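# Lift hanging hook off vised hook, lay it on mat

## Task

Free the hook that hangs on the vise-clamped hook and leave it lying flat on the mat, away from the vise. Conditions: the mat, which is loose, must finish flat and entirely on the table. At the end no loose object other than the hook may remain in a gripper, and the robot may carry at most a small share of the hook's weight. From one second before the hook separates until the two hooks no longer touch, they must not strike or push each other hard, and they must never do so very hard at any moment. At the instant of separation the hook must be grasped by one or both grippers and in contact with nothing except the clamped hook. The final state must stay correct without the robot holding it there, and nothing may be knocked or placed off the table.

## Robot and tools

ROBOT. Two six-joint arms, left_arm and right_arm, each ending in a parallel gripper. The names are labels only, not image sides; left_arm is mounted on the +y side.

FRAME. Gripper poses in results use one world frame: origin on the table top midway between the arms, +x out over the table, +z up, +y toward left_arm. Positions are metres, orientation a wxyz quaternion. Reported hand positions can be somewhat wrong, worse at long reach. In the gripper's own axes the fingers extend along +z and close along y; the reported point lies between the pads, roughly 1 cm behind the tips.

ROW LAYOUT. Every commanded row holds 14 numbers, each within [-1, 1]: seven for left_arm, then seven for right_arm, always both arms even if one stays still. Per arm the order is shoulder, elbow, wrist roll, wrist pitch, waist, wrist yaw, then gripper. Use this order everywhere, including result lists. Joint numbers are scaled: 1.0 equals 1.258 rad shoulder, 1.238 elbow, 2.022 wrist roll, 2.073 wrist pitch, 1.202 waist, 2.022 wrist yaw; divide the wanted radian change by these. The gripper number is absolute: +1 fully open, -1 closed.

JOINT RANGES (rad, true ends may differ by up to 0.036): waist -2.618 to 3.054, shoulder 0.000 to 3.142, elbow 0.000 to 3.142, wrist pitch -1.571 to 1.571, wrist yaw -1.571 to 1.571, wrist roll -2.094 to 2.094. An action asking any joint to go more than 0.036 rad beyond its end (judged from the angles at that action's start) is rejected for both arms; if the first action of a call fails this or is malformed, nothing in the call runs. Requests past the real end are clipped there, and the result may print joint sent to its limit.

execute_actions(actions). actions is a list of actions; each action is a table of 1 to 15 rows, one row per 1/30 s step, and a short table repeats its final row to fill 15 steps. Joint values are offsets from the angles each arm had when that action began, not from the previous row; for a call's first action that means the last reported angles. An empty list just returns state and images.

move(target, speed, blocking). target is a single 14-number row; its joint entries are offsets from the Joint positions in the latest result that printed them, and its gripper entries are absolute and applied at once. All joints travel in lockstep, so the hand follows a curve, with no avoidance of obstacles or the other arm. Path length is 0.5 to 10 s; speed (rad/s, 0.01 to 2, default 0.5) applies to whichever joint moves furthest. The extra move: line reports the ending (done, off_target, moving, held, fault), limits=held or limits=none, and each arm's joint furthest from target. blocking=false returns after 0.5 s while motion continues; call wait or stop before any other motion command.

wait(seconds): 0 to 10 s, arms keep their last command. stop(): brakes a running move, needing room to decelerate; fingers keep going. zoom_image(camera, region): region is [x0, y0, x1, y1] in that camera's pixels, at most 504 by 504. Cameras: cam_head_left, cam_head_right, cam_high, cam_low, cam_left_wrist, cam_right_wrist, all 672x504, with calibrations supplied. finished_scene(scene): ends the current scene, given its number; irreversible.

RESULTS. The state line gives each gripper's position and quaternion. Joint positions list angles in radians plus finger opening in metres (0.093 open to 0.000 closed); Joint velocities give rates; Joint targets show what joints are currently being driven toward. grip_measured is the finger motor on the -1..+1 scale: pads meet near -0.94, each mm of object width adds about 0.0208, with a fixed per-gripper offset up to 0.02. Once pads touch, the motor keeps moving toward your number, so contact barely shows; on a rigid object it settles up to about 0.21 below the width reading. Sending further below presses harder, up to roughly 50 to 62 N per pad. Keep sending the closing number to keep holding. joint command not followed means a clearance check altered targets. FAULT lines mean an arm stopped.

MOTION LIMITS. Each step, targets stay within a lead of the measured angle (0.202 waist, 0.258 shoulder, 0.238 elbow, 0.573 wrist pitch, 0.522 wrist yaw and roll), and are scaled back if the hand would jump over 70 mm. Friction can leave a joint up to 0.031 rad short, and smaller commands may do nothing. Large changes need several actions; resend unfinished parts.

HEAT. Holding loads warms motors: MOTOR HOT from 75 °C, a 10 s arm stop at 90 °C, and at 100 °C the arm and gripper go limp and fall.

AVOID. Fast motion into contact and targets set well past a contact (they hit and press hard). Hard hook-on-hook contact, especially near release; at release the hook must be gripped and touching only the clamped hook. Arms colliding or pressing each other. Leaving the hook resting on the robot or still held at the end. Disturbing the mat so it is not flat and fully on the table. Anything falling off the table. Loose objects may occasionally be nudged by outside pushes.

Each tool is called after "Request:" by a JSON object that holds its "fn" and its "kwargs".

## Session

Request:
{"fn": "execute_actions", "kwargs": {"actions": []}}

Scene clock: 0.00 s.
left_arm: end_effector_position=(+0.4456, +0.1279, +0.1218) grip_measured=+0.992 end_effector_quat_wxyz=(+0.022, +0.701, -0.700, +0.136) | right_arm: end_effector_position=(+0.3735, -0.5665, +0.1945) grip_measured=+0.993 end_effector_quat_wxyz=(+0.338, +0.425, +0.779, +0.314)
Joint names: [shoulder, elbow, wrist roll, wrist pitch, waist, wrist yaw]
Joint positions: left_arm=[ 2.086  1.895 -2.08  -1.129 -0.334  0.12   0.093] | right_arm=[ 1.704  1.38   0.382 -0.688 -0.664 -0.826  0.093]
Joint velocities: left_arm=[ 0.012 -0.022  0.007  0.051  0.007 -0.066 -0.001] | right_arm=[ 0.007  0.002  0.051  0.007  0.012 -0.022  0.   ]
Motor temperatures (°C, as the motors report them): left_arm=[29 31 29 30 30 30] | right_arm=[32 29 28 30 28 29]
Joint targets: left_arm=[2.086 1.895 -2.080 -1.129 -0.334 0.120] | right_arm=[1.704 1.380 0.382 -0.688 -0.664 -0.826]
camera_calibration (this result's frames):
cam_left_wrist: T_world_to_cam=[[0.984553, -0.00201802, 0.175075, -0.459672], [-0.109197, -0.788707, 0.604993, 0.114335], [0.136862, -0.614765, -0.776745, 0.200678], [0, 0, 0, 1]] pos_world=[0.437591, 0.212619, 0.16718]
cam_right_wrist: T_world_to_cam=[[-0.459736, -0.459172, -0.760134, 0.0587294], [-0.71236, 0.70178, 0.00691973, 0.701515], [0.53027, 0.544671, -0.649729, 0.314511], [0, 0, 0, 1]] pos_world=[0.359956, -0.636647, 0.244135]

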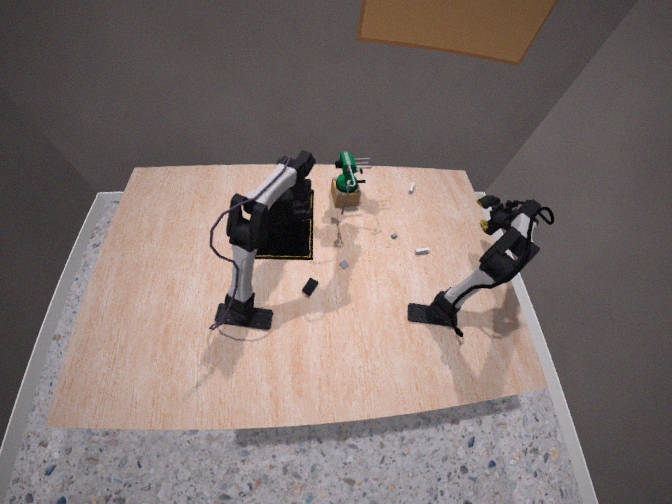

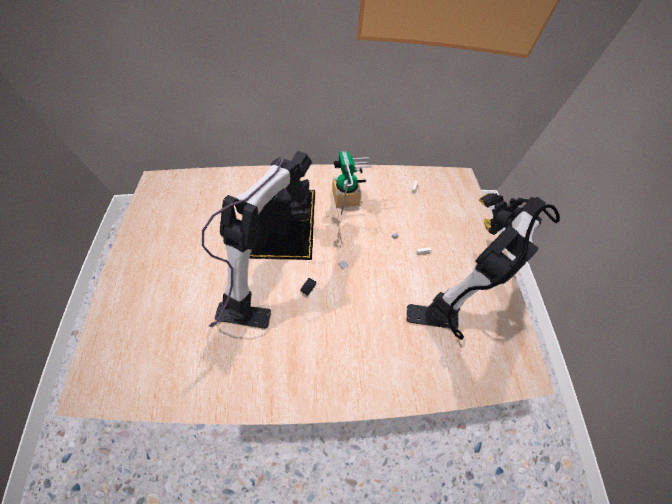

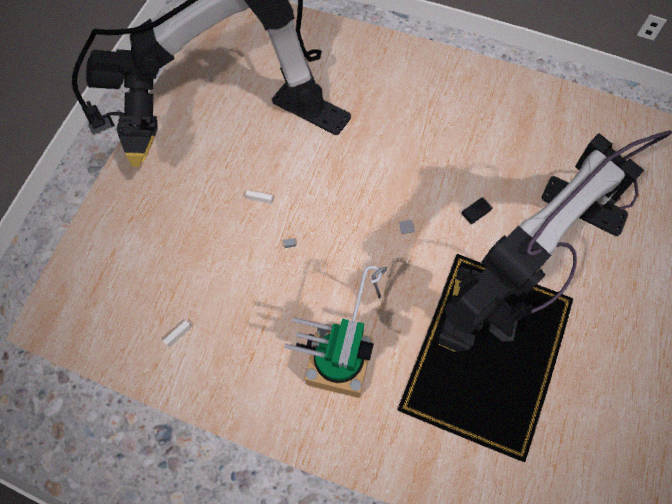

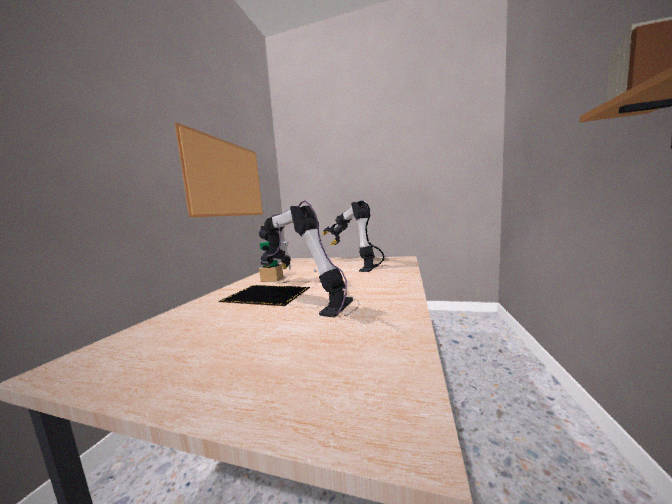

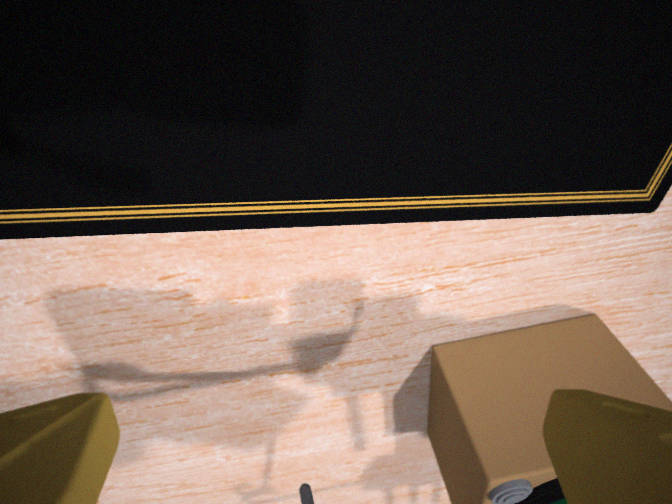

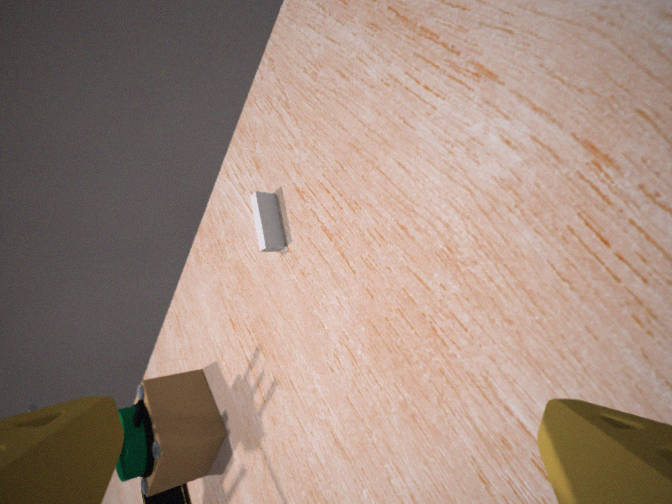

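Request:
{"fn": "zoom_image", "kwargs": {"camera": "cam_high", "region": [330, 245, 420, 325]}}

Region (330, 245, 420, 325) of cam_high's 672x504 image, scaled by 5.600, with more detail than that image has.

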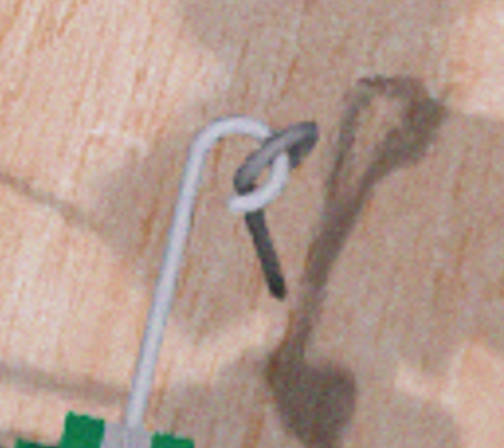

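Request:
{"fn": "move", "kwargs": {"target": [-0.38,-0.115,0.8,0.155,0,-0.064,1, 0.126,-0.588,-0.125,0.907,0.8,0.413,0.3], "speed": 1.1}}

Request:
{"fn": "move", "kwargs": {"target": [0,0,0.235,0,-0.233,0,1, 0,0,0,0.006,0.443,0,0.3], "speed": 0.7}}

Scene clock: 3.27 s.
left_arm: end_effector_position=(+0.4516, +0.1481, +0.3292) grip_measured=+0.993 end_effector_quat_wxyz=(+0.393, +0.008, +0.896, -0.205) | right_arm: end_effector_position=(+0.4994, -0.2924, +0.1629) grip_measured=+0.302 end_effector_quat_wxyz=(+0.700, +0.016, +0.709, +0.082)
Joint names: [shoulder, elbow, wrist roll, wrist pitch, waist, wrist yaw]
Joint positions: left_arm=[ 1.621  1.785 -0.474 -0.817 -0.334 -0.003  0.093] | right_arm=[ 1.85   0.675  0.14   1.168  0.294 -0.003  0.06 ]
Joint velocities: left_arm=[-0.002  0.007  0.037 -0.007  0.017 -0.037  0.   ] | right_arm=[-0.002 -0.007 -0.081  0.037 -0.002 -0.022 -0.   ]
Motor temperatures (°C, as the motors report them): left_arm=[31 31 29 30 30 30] | right_arm=[33 30 28 31 28 29]
Joint targets: left_arm=[1.609 1.753 -0.462 -0.807 -0.334 -0.009] | right_arm=[1.862 0.652 0.129 1.192 0.297 0.009]
move: off_target (left_arm, right_arm); limits=none; left_arm: farthest joint: the elbow, 0.032 radians from its target (0.142 radians at the start); right_arm: farthest joint: the wrist pitch, 0.024 radians from its target (1.880 radians at the start)
camera_calibration (this result's frames):
cam_left_wrist: T_world_to_cam=[[-0.198754, -0.915428, 0.349983, 0.110238], [-0.918422, 0.0493391, -0.392514, 0.575221], [0.34205, -0.399446, -0.850555, 0.27313], [0, 0, 0, 1]] pos_world=[0.456781, 0.181635, 0.419513]
cam_right_wrist: T_world_to_cam=[[0.0714007, -0.989738, -0.123777, -0.305631], [-0.442638, 0.0797649, -0.893146, 0.429061], [0.893853, 0.11856, -0.4324, -0.263599], [0, 0, 0, 1]] pos_world=[0.44736, -0.305467, 0.231403]

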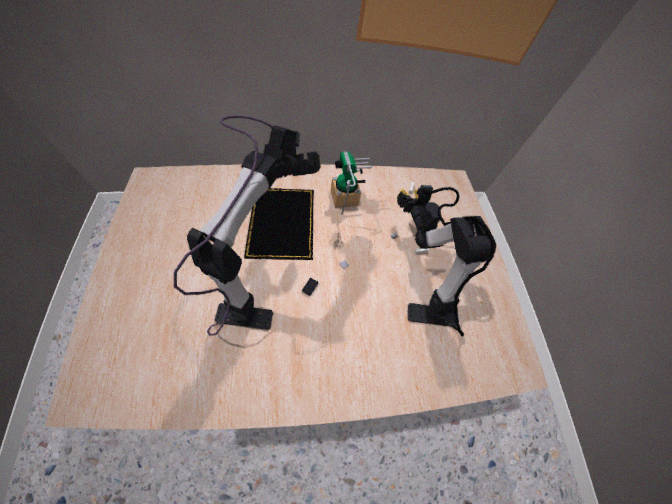

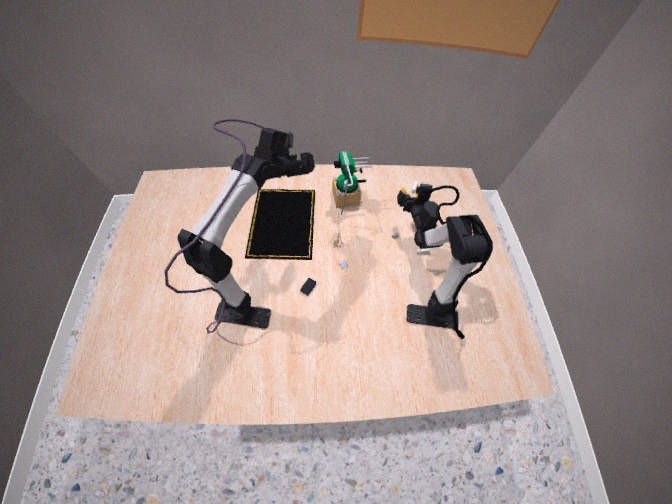

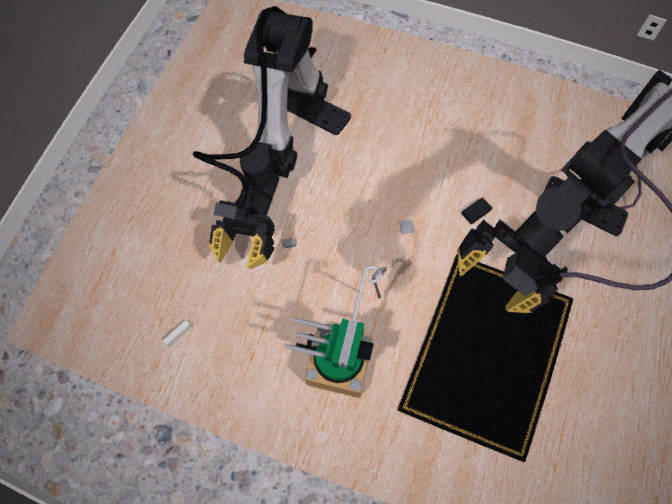

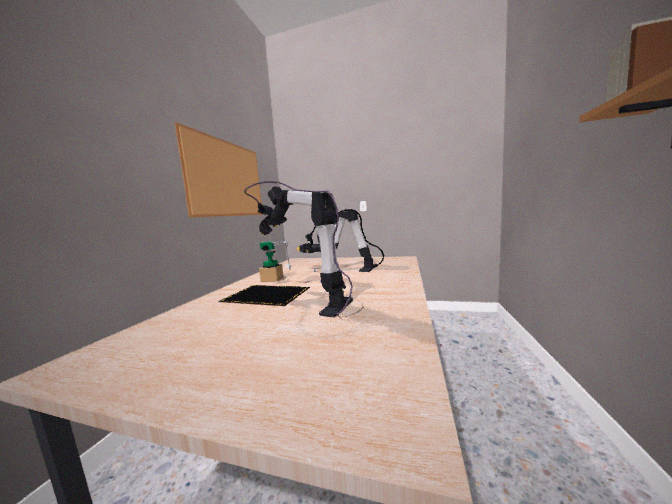

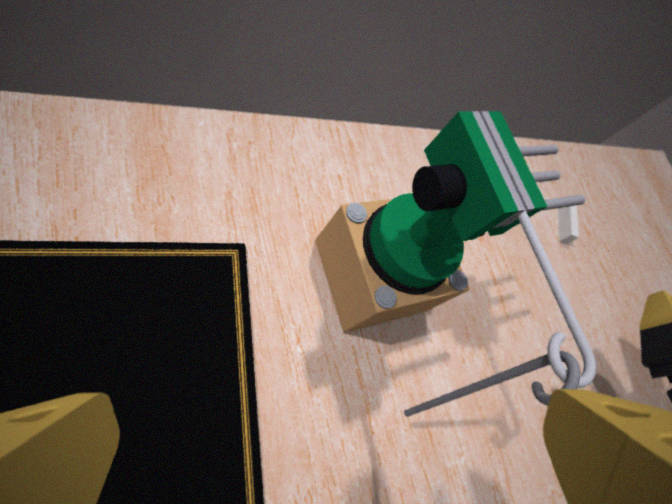

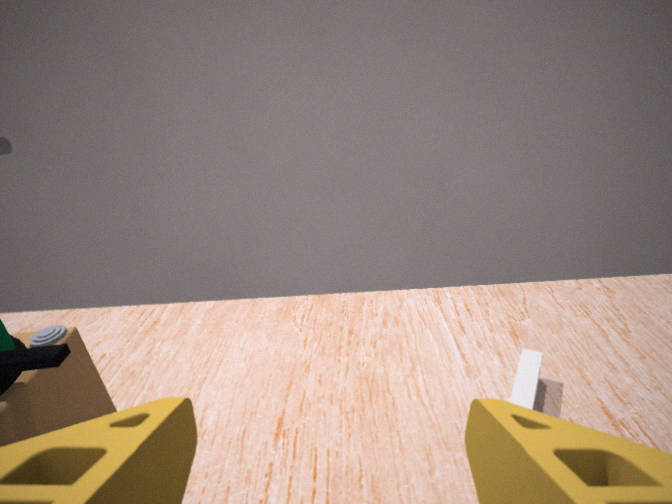

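Scene clock: 4.87 s.
left_arm: end_effector_position=(+0.3772, +0.0461, +0.3292) grip_measured=+0.993 end_effector_quat_wxyz=(+0.410, +0.331, +0.833, -0.167) | right_arm: end_effector_position=(+0.4096, -0.0530, +0.1629) grip_measured=+0.302 end_effector_quat_wxyz=(+0.654, -0.171, +0.688, +0.264)
Joint names: [shoulder, elbow, wrist roll, wrist pitch, waist, wrist yaw]
Joint positions: left_arm=[ 1.621  1.785 -0.011 -0.817 -0.611 -0.004  0.093] | right_arm=[ 1.85   0.675  0.14   1.168  0.828 -0.002  0.06 ]
Joint velocities: left_arm=[-0.007 -0.007 -0.066 -0.037  0.017 -0.037  0.   ] | right_arm=[-0.012 -0.007 -0.007 -0.081  0.002 -0.007  0.001]
Motor temperatures (°C, as the motors report them): left_arm=[31 32 29 31 30 30] | right_arm=[33 30 28 31 28 29]
Joint targets: left_arm=[1.621 1.785 0.001 -0.817 -0.615 -0.003] | right_arm=[1.850 0.675 0.140 1.180 0.827 -0.003]
move: done; limits=none; left_arm: farthest joint: the wrist roll, 0.012 radians from its target (0.475 radians at the start); right_arm: farthest joint: the wrist pitch, 0.012 radians from its target (0.012 radians at the start)
camera_calibration (this result's frames):
cam_left_wrist: T_world_to_cam=[[-0.705229, -0.70895, -0.0063804, 0.300971], [-0.626761, 0.627628, -0.461794, 0.398074], [0.331394, -0.321672, -0.886964, 0.270255], [0, 0, 0, 1]] pos_world=[0.37219, 0.0504645, 0.425455]
cam_right_wrist: T_world_to_cam=[[0.564649, -0.815997, -0.123775, -0.255059], [-0.42172, -0.156342, -0.893146, 0.349164], [0.709453, 0.556512, -0.4324, -0.113047], [0, 0, 0, 1]] pos_world=[0.37147, -0.0906262, 0.231403]

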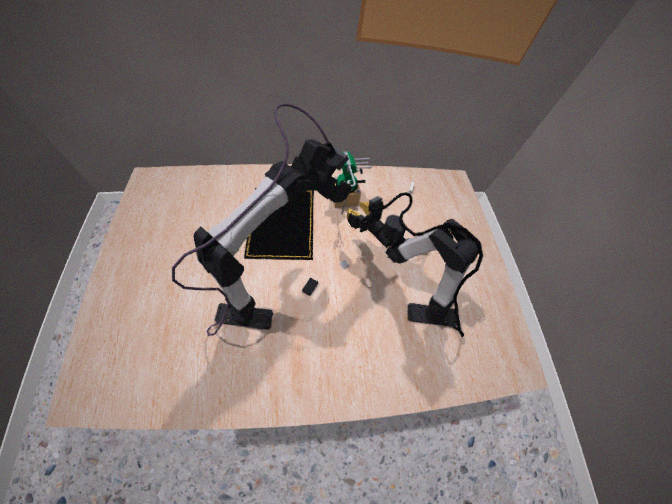

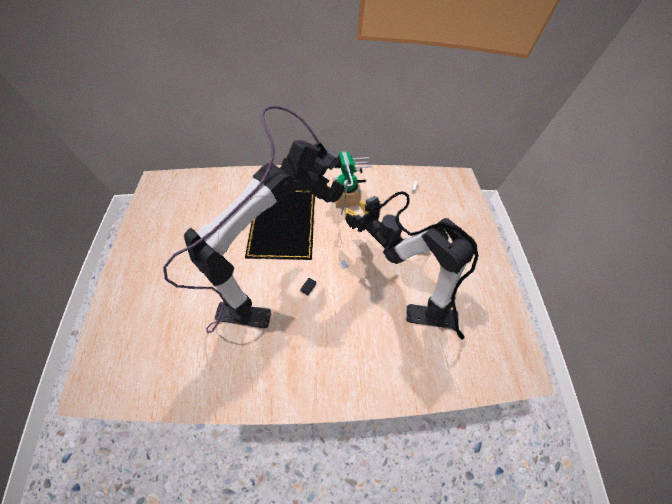

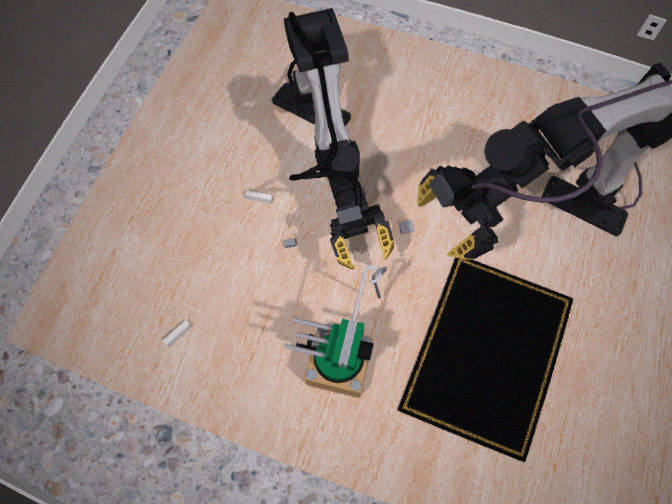

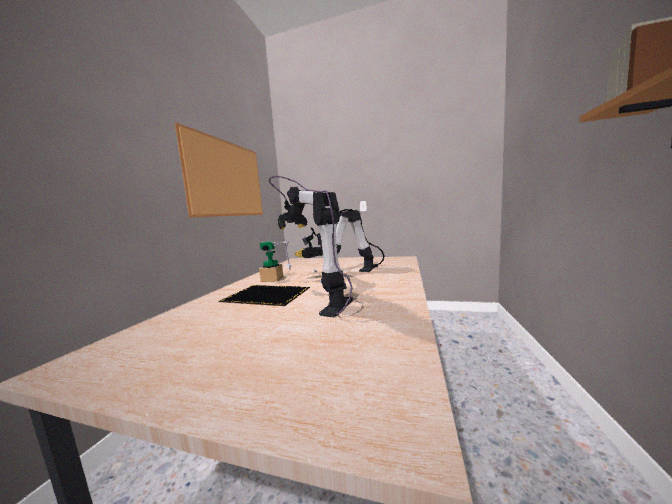

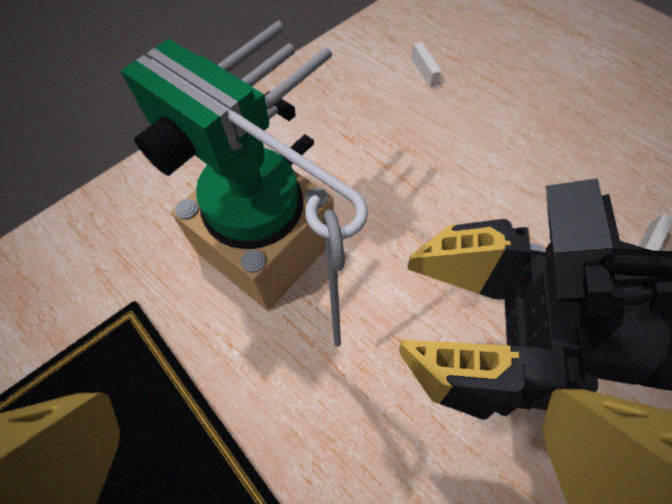

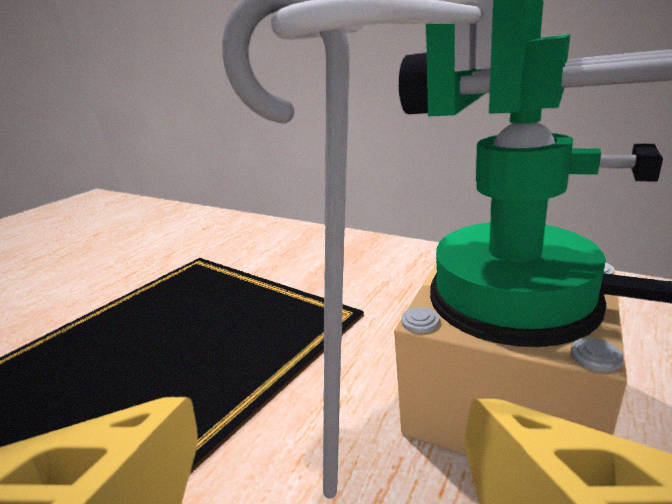

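Request:
{"fn": "execute_actions", "kwargs": {"actions": []}}

Scene clock: 5.83 s.
left_arm: end_effector_position=(+0.3772, +0.0461, +0.3292) grip_measured=+0.993 end_effector_quat_wxyz=(+0.410, +0.331, +0.833, -0.167) | right_arm: end_effector_position=(+0.4096, -0.0530, +0.1629) grip_measured=+0.302 end_effector_quat_wxyz=(+0.654, -0.171, +0.688, +0.264)
Joint names: [shoulder, elbow, wrist roll, wrist pitch, waist, wrist yaw]
Joint positions: left_arm=[ 1.621  1.785 -0.011 -0.817 -0.611 -0.004  0.093] | right_arm=[ 1.85   0.675  0.14   1.168  0.828 -0.002  0.06 ]
Joint velocities: left_arm=[-0.012 -0.002  0.037 -0.022 -0.012 -0.095 -0.001] | right_arm=[-0.007  0.007  0.037 -0.007 -0.002  0.051 -0.001]
Motor temperatures (°C, as the motors report them): left_arm=[31 32 29 31 30 30] | right_arm=[33 30 28 31 28 29]
Joint targets: left_arm=[1.621 1.785 0.001 -0.817 -0.615 -0.003] | right_arm=[1.850 0.675 0.140 1.180 0.827 -0.003]
camera_calibration (this result's frames):
cam_left_wrist: T_world_to_cam=[[-0.705392, -0.708786, -0.00668346, 0.301124], [-0.626519, 0.627874, -0.461788, 0.397969], [0.331505, -0.321555, -0.886965, 0.270208], [0, 0, 0, 1]] pos_world=[0.372171, 0.0504447, 0.425455]
cam_right_wrist: T_world_to_cam=[[0.564649, -0.815997, -0.123775, -0.255059], [-0.42172, -0.156342, -0.893146, 0.349164], [0.709453, 0.556512, -0.4324, -0.113047], [0, 0, 0, 1]] pos_world=[0.37147, -0.0906262, 0.231403]

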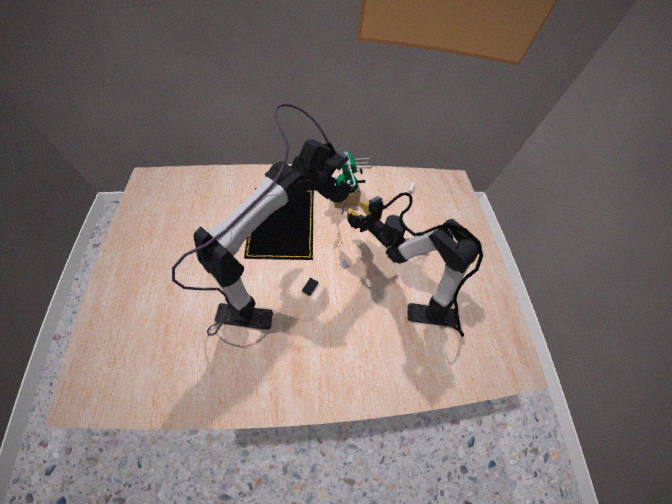

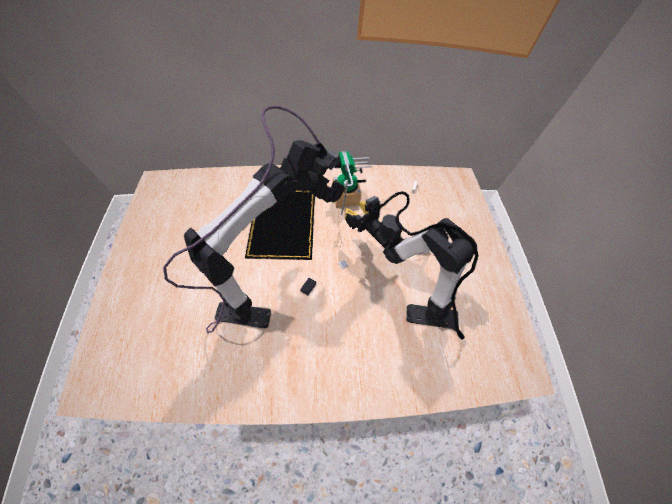

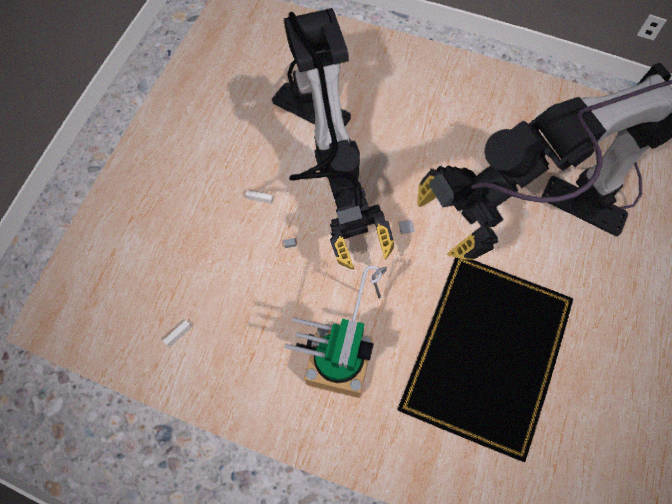

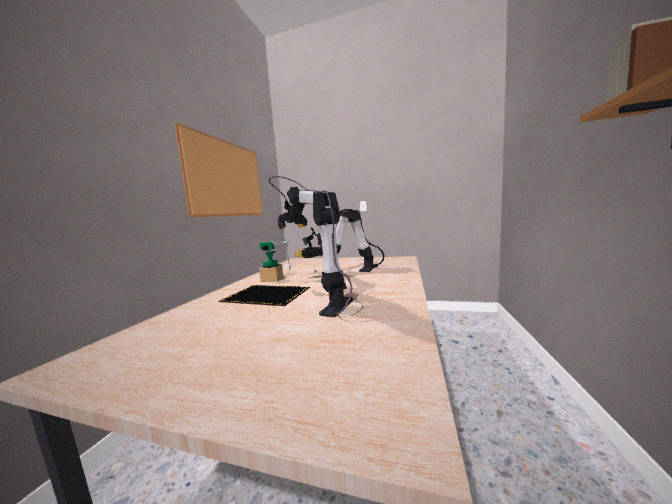

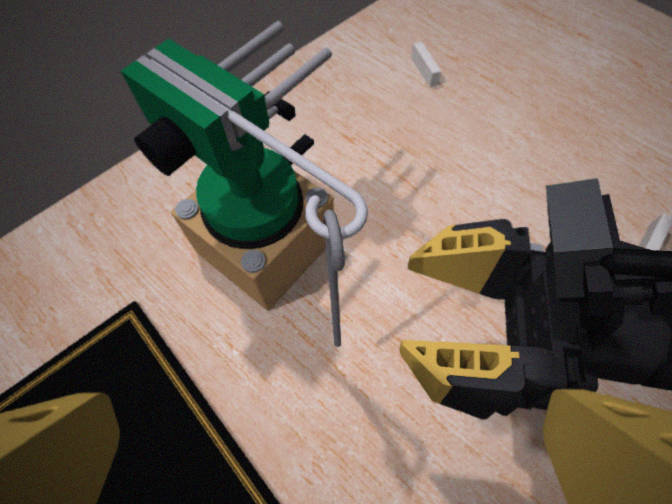

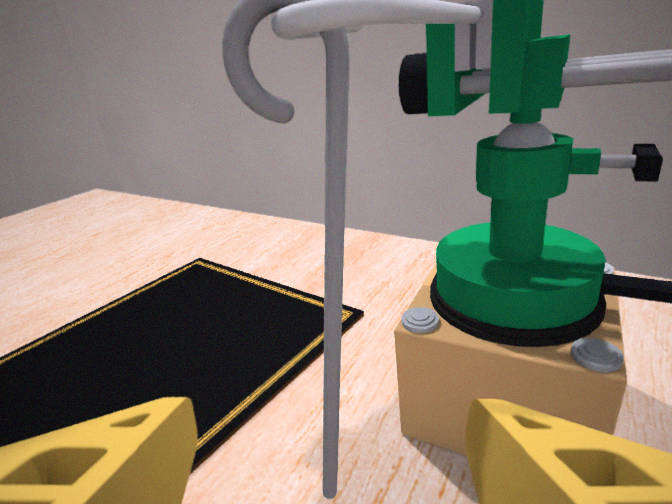

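Request:
{"fn": "move", "kwargs": {"target": [0,0,0,0,0,0,1,0.140,0.240,0,-0.043,0,0,-0.2], "speed": 0.25}}

Scene clock: 7.80 s.
left_arm: end_effector_position=(+0.3772, +0.0461, +0.3292) grip_measured=+0.993 end_effector_quat_wxyz=(+0.410, +0.331, +0.833, -0.167) | right_arm: end_effector_position=(+0.4589, -0.0175, +0.1721) grip_measured=-0.198 end_effector_quat_wxyz=(+0.663, -0.168, +0.678, +0.267)
Joint names: [shoulder, elbow, wrist roll, wrist pitch, waist, wrist yaw]
Joint positions: left_arm=[ 1.621  1.785 -0.011 -0.817 -0.611 -0.004  0.093] | right_arm=[ 2.012  0.944  0.14   1.091  0.828 -0.002  0.036]
Joint velocities: left_arm=[-0.017  0.007 -0.022  0.007 -0.022  0.022 -0.   ] | right_arm=[-0.007  0.002 -0.125 -0.095 -0.012 -0.007 -0.001]
Motor temperatures (°C, as the motors report them): left_arm=[32 32 29 32 30 30] | right_arm=[34 30 28 32 28 29]
Joint targets: left_arm=[1.621 1.785 -0.011 -0.817 -0.611 -0.004] | right_arm=[2.026 0.972 0.140 1.079 0.828 -0.002]
move: off_target (right_arm); limits=none; left_arm: farthest joint: the waist, 0.000 radians from its target (0.000 radians at the start); right_arm: farthest joint: the elbow, 0.028 radians from its target (0.297 radians at the start)
camera_calibration (this result's frames):
cam_left_wrist: T_world_to_cam=[[-0.705392, -0.708786, -0.00668346, 0.301124], [-0.626519, 0.627874, -0.461788, 0.397969], [0.331505, -0.321555, -0.886965, 0.270208], [0, 0, 0, 1]] pos_world=[0.372171, 0.0504447, 0.425455]
cam_right_wrist: T_world_to_cam=[[0.567604, -0.813867, -0.124282, -0.253992], [-0.400289, -0.140894, -0.905493, 0.376269], [0.71944, 0.563711, -0.405754, -0.172822], [0, 0, 0, 1]] pos_world=[0.419118, -0.0562801, 0.239019]

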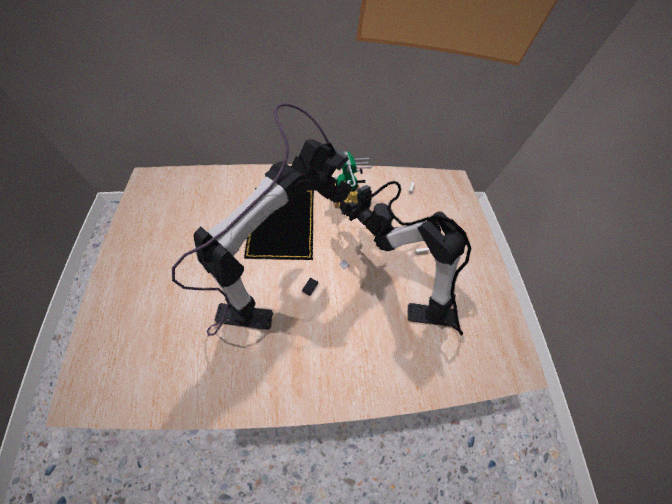

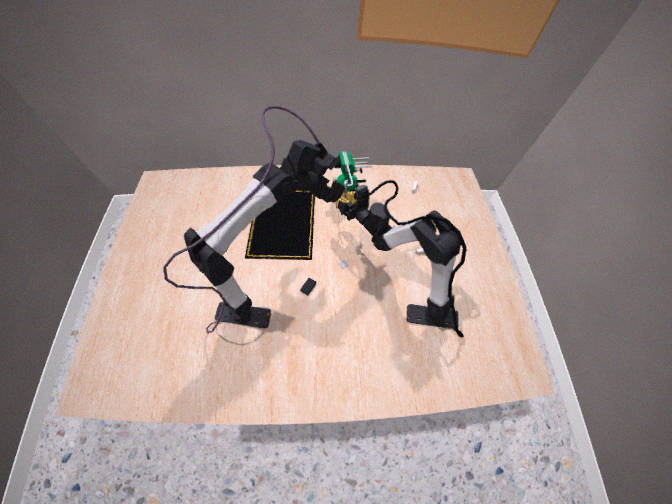

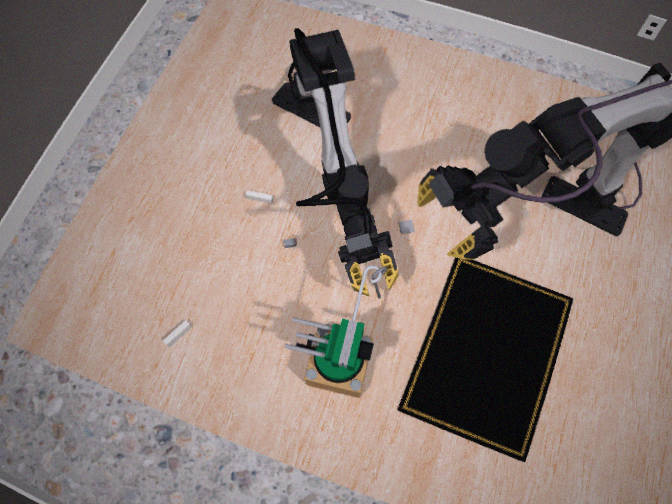

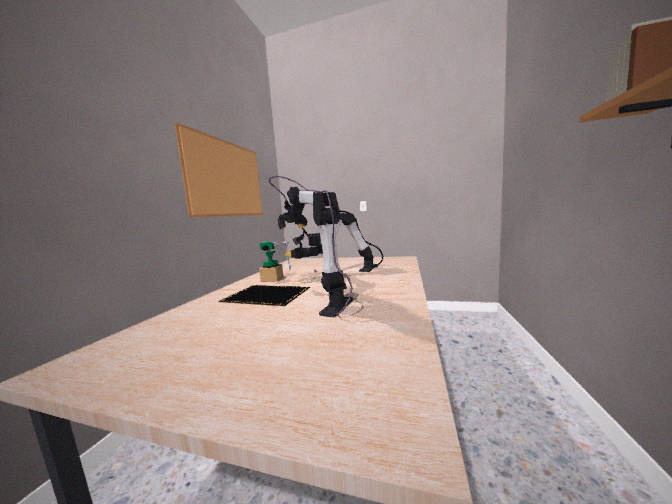

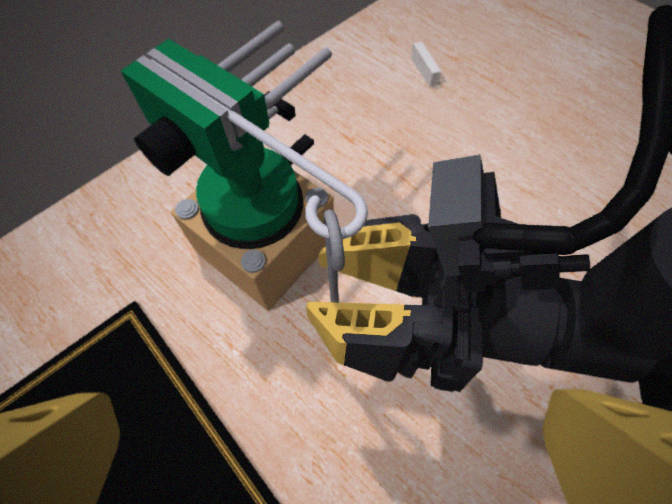

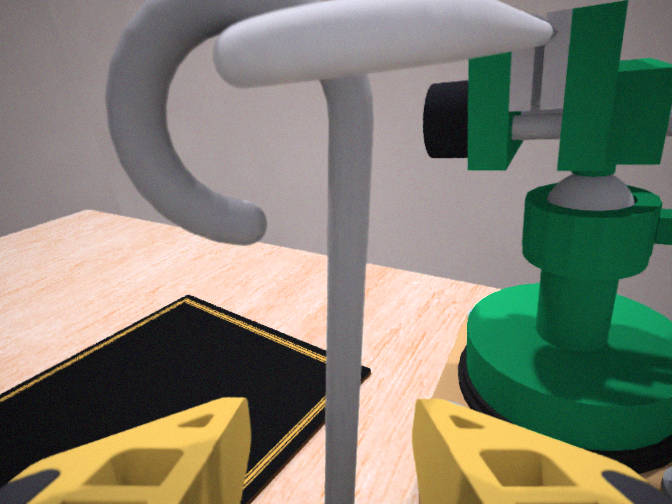

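Request:
{"fn": "execute_actions", "kwargs": {"actions": [[[0,0,0,0,0,0,1,0.022,0.023,0.018,0,-0.011,0,-0.5]]]}}

Scene clock: 8.43 s.
left_arm: end_effector_position=(+0.3772, +0.0461, +0.3292) grip_measured=+0.993 end_effector_quat_wxyz=(+0.410, +0.331, +0.833, -0.167) | right_arm: end_effector_position=(+0.4596, -0.0169, +0.1633) grip_measured=-0.498 end_effector_quat_wxyz=(+0.654, -0.161, +0.686, +0.274)
Joint names: [shoulder, elbow, wrist roll, wrist pitch, waist, wrist yaw]
Joint positions: left_arm=[ 1.621  1.785 -0.011 -0.817 -0.611 -0.004  0.093] | right_arm=[ 2.029  0.944  0.166  1.091  0.828 -0.002  0.021]
Joint velocities: left_arm=[-0.012 -0.012  0.022 -0.007 -0.002  0.022 -0.001] | right_arm=[ 0.012  0.002  0.007 -0.037 -0.012 -0.007  0.   ]
Motor temperatures (°C, as the motors report them): left_arm=[32 32 29 32 30 30] | right_arm=[34 30 28 32 28 29]
Joint targets: left_arm=[1.621 1.785 -0.011 -0.817 -0.611 -0.004] | right_arm=[2.040 0.973 0.176 1.091 0.815 -0.002]
camera_calibration (this result's frames):
cam_left_wrist: T_world_to_cam=[[-0.705392, -0.708786, -0.00668346, 0.301124], [-0.626519, 0.627874, -0.461788, 0.397969], [0.331505, -0.321555, -0.886965, 0.270208], [0, 0, 0, 1]] pos_world=[0.372171, 0.0504447, 0.425455]
cam_right_wrist: T_world_to_cam=[[0.563963, -0.812119, -0.149695, -0.249223], [-0.426193, -0.130972, -0.895101, 0.379019], [0.707323, 0.568603, -0.419982, -0.169261], [0, 0, 0, 1]] pos_world=[0.42181, -0.0565156, 0.230866]

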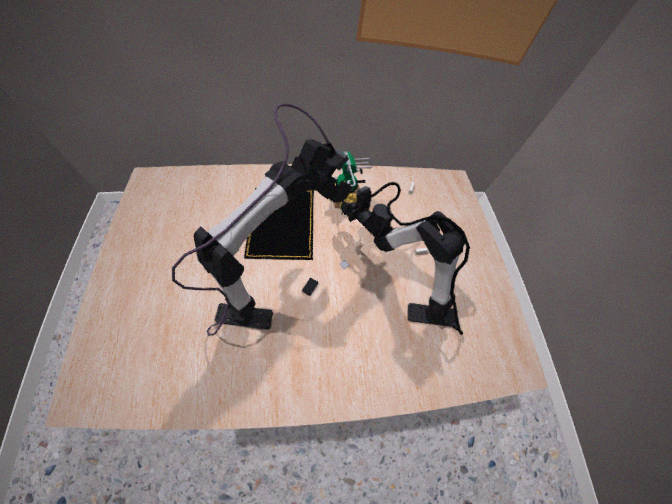

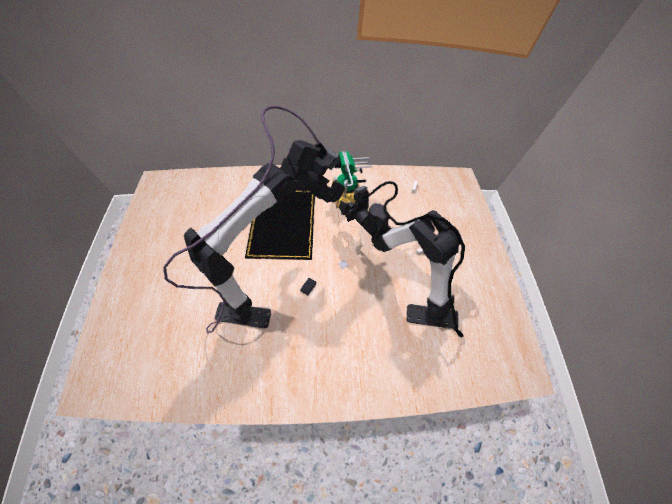

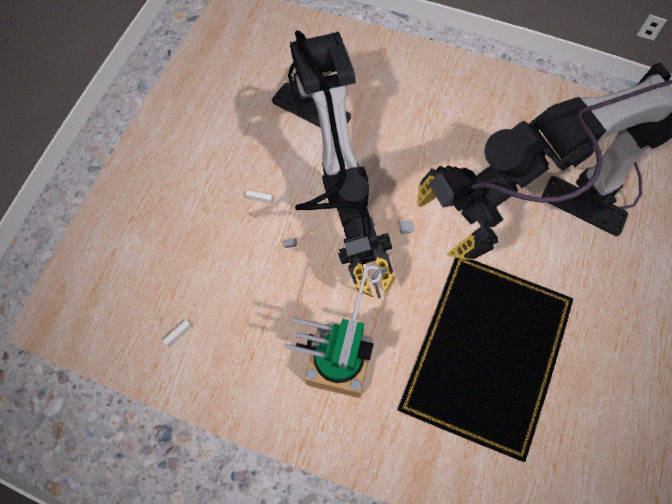

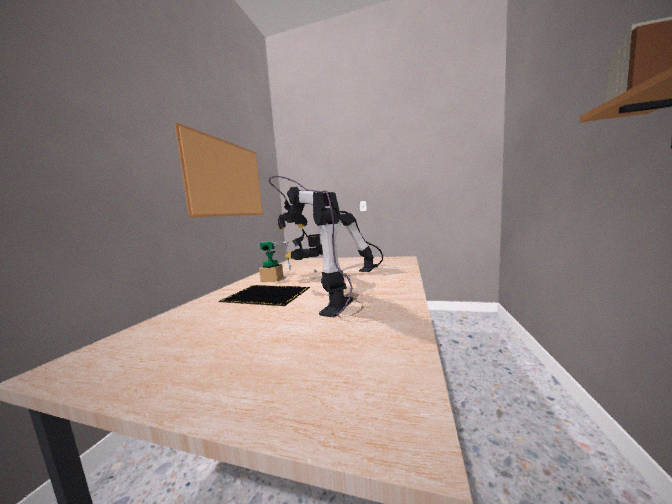

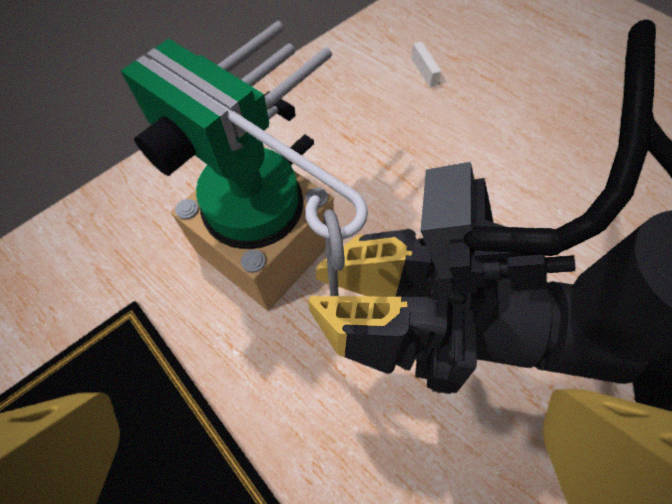

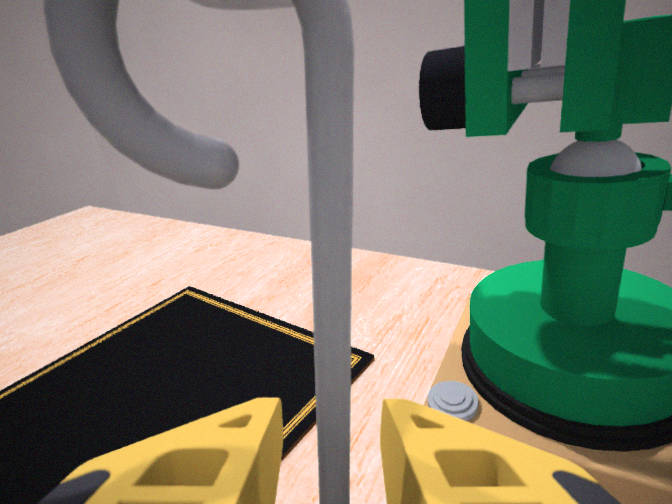

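Centred. Close.

Request:
{"fn": "execute_actions", "kwargs": {"actions": [[[0,0,0,0,0,0,1,0,0.023,0,0.004,0,0,-0.55],[0,0,0,0,0,0,1,0,0.023,0,0.004,0,0,-0.6],[0,0,0,0,0,0,1,0,0.023,0,0.004,0,0,-0.65],[0,0,0,0,0,0,1,0,0.023,0,0.004,0,0,-0.7],[0,0,0,0,0,0,1,0,0.023,0,0.004,0,0,-0.74],[0,0,0,0,0,0,1,0,0.023,0,0.004,0,0,-0.77],[0,0,0,0,0,0,1,0,0.023,0,0.004,0,0,-0.79],[0,0,0,0,0,0,1,0,0.023,0,0.004,0,0,-0.81],[0,0,0,0,0,0,1,0,0.023,0,0.004,0,0,-0.83],[0,0,0,0,0,0,1,0,0.023,0,0.004,0,0,-0.85],[0,0,0,0,0,0,1,0,0.023,0,0.004,0,0,-0.87],[0,0,0,0,0,0,1,0,0.023,0,0.004,0,0,-0.9],[0,0,0,0,0,0,1,0,0.023,0,0.004,0,0,-0.93],[0,0,0,0,0,0,1,0,0.023,0,0.004,0,0,-0.96],[0,0,0,0,0,0,1,0,0.023,0,0.004,0,0,-1]],[[0,0,0,0,0,0,1,0,0.023,0,0.005,0,0,-1],[0,0,0,0,0,0,1,0,0.023,0,0.005,0,0,-1],[0,0,0,0,0,0,1,0,0.023,0,0.005,0,0,-1],[0,0,0,0,0,0,1,0,0.023,0,0.005,0,0,-1],[0,0,0,0,0,0,1,-0.029,0.023,0,0.005,0,0,-1]]]}}

Scene clock: 9.87 s.
left_arm: end_effector_position=(+0.3772, +0.0461, +0.3292) grip_measured=+0.993 end_effector_quat_wxyz=(+0.410, +0.331, +0.833, -0.167) | right_arm: end_effector_position=(+0.4589, -0.0174, +0.1713) grip_measured=-0.980 end_effector_quat_wxyz=(+0.659, -0.160, +0.681, +0.276)
Joint names: [shoulder, elbow, wrist roll, wrist pitch, waist, wrist yaw]
Joint positions: left_arm=[ 1.621  1.785 -0.011 -0.817 -0.611 -0.004  0.093] | right_arm=[ 2.013  0.944  0.167  1.09   0.828 -0.002  0.   ]
Joint velocities: left_arm=[-0.007  0.002 -0.022  0.007 -0.012 -0.022 -0.   ] | right_arm=[ 0.002 -0.007  0.051 -0.022  0.012  0.022  0.   ]
Motor temperatures (°C, as the motors report them): left_arm=[32 33 29 32 30 30] | right_arm=[34 30 28 32 28 29]
Joint targets: left_arm=[1.621 1.785 -0.011 -0.817 -0.611 -0.004] | right_arm=[1.992 0.973 0.167 1.101 0.828 -0.002]
camera_calibration (this result's frames):
cam_left_wrist: T_world_to_cam=[[-0.705392, -0.708786, -0.00668346, 0.301124], [-0.626519, 0.627874, -0.461788, 0.397969], [0.331505, -0.321555, -0.886965, 0.270208], [0, 0, 0, 1]] pos_world=[0.372171, 0.0504447, 0.425455]
cam_right_wrist: T_world_to_cam=[[0.565717, -0.810713, -0.150691, -0.248643], [-0.415754, -0.122608, -0.901175, 0.382262], [0.712119, 0.572461, -0.406418, -0.169579], [0, 0, 0, 1]] pos_world=[0.420349, -0.0576326, 0.238096]

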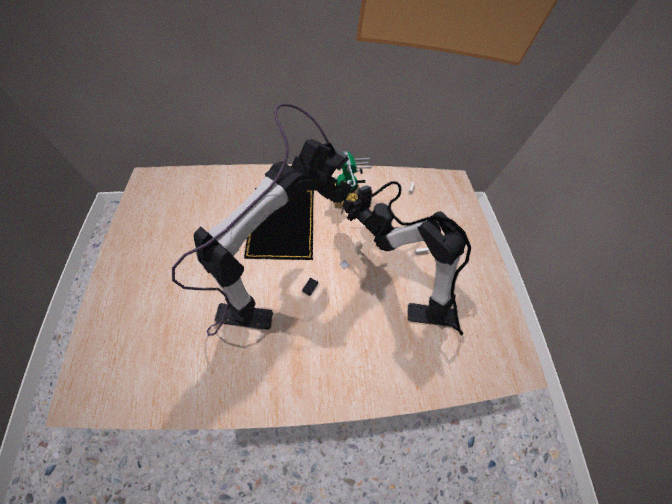

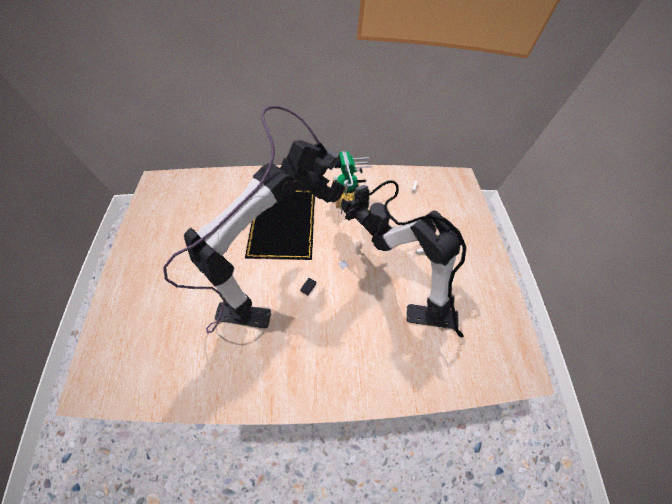

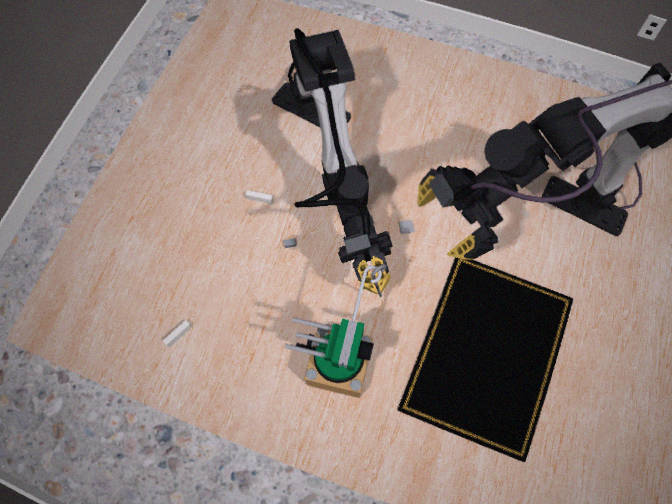

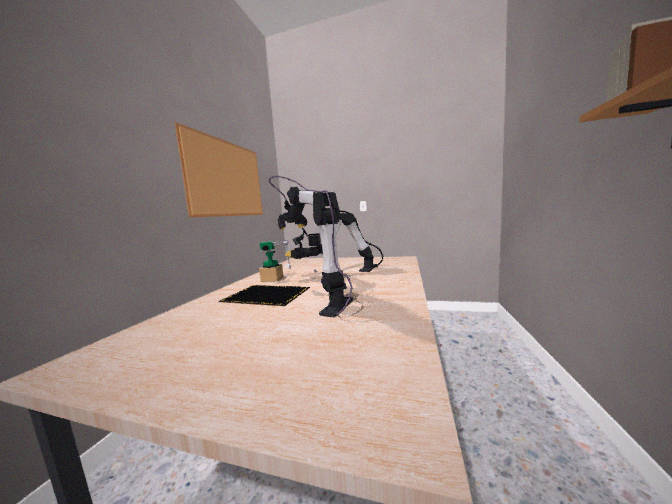

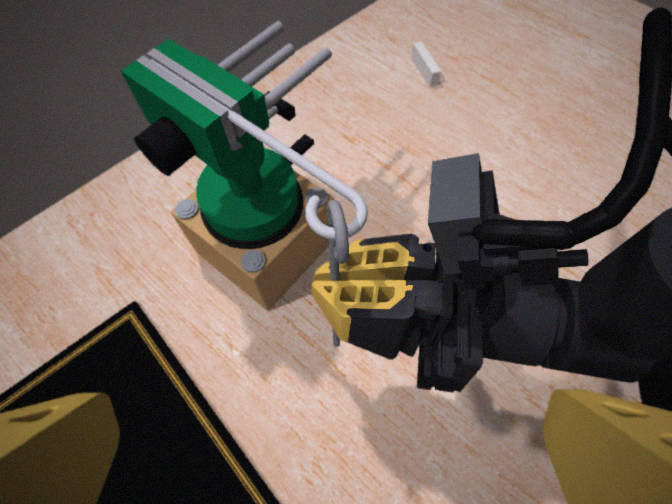

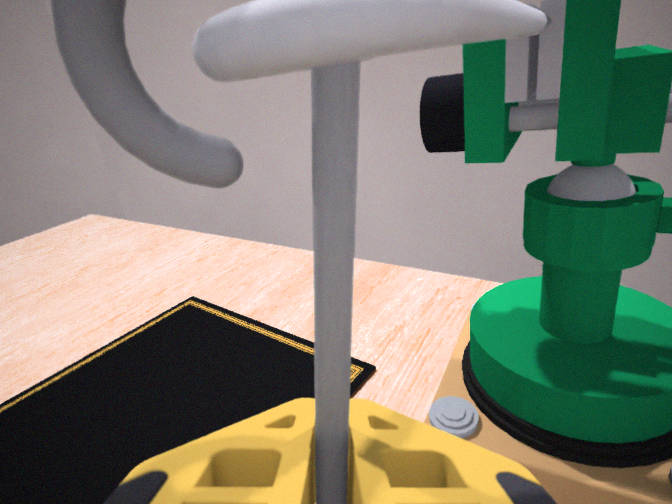

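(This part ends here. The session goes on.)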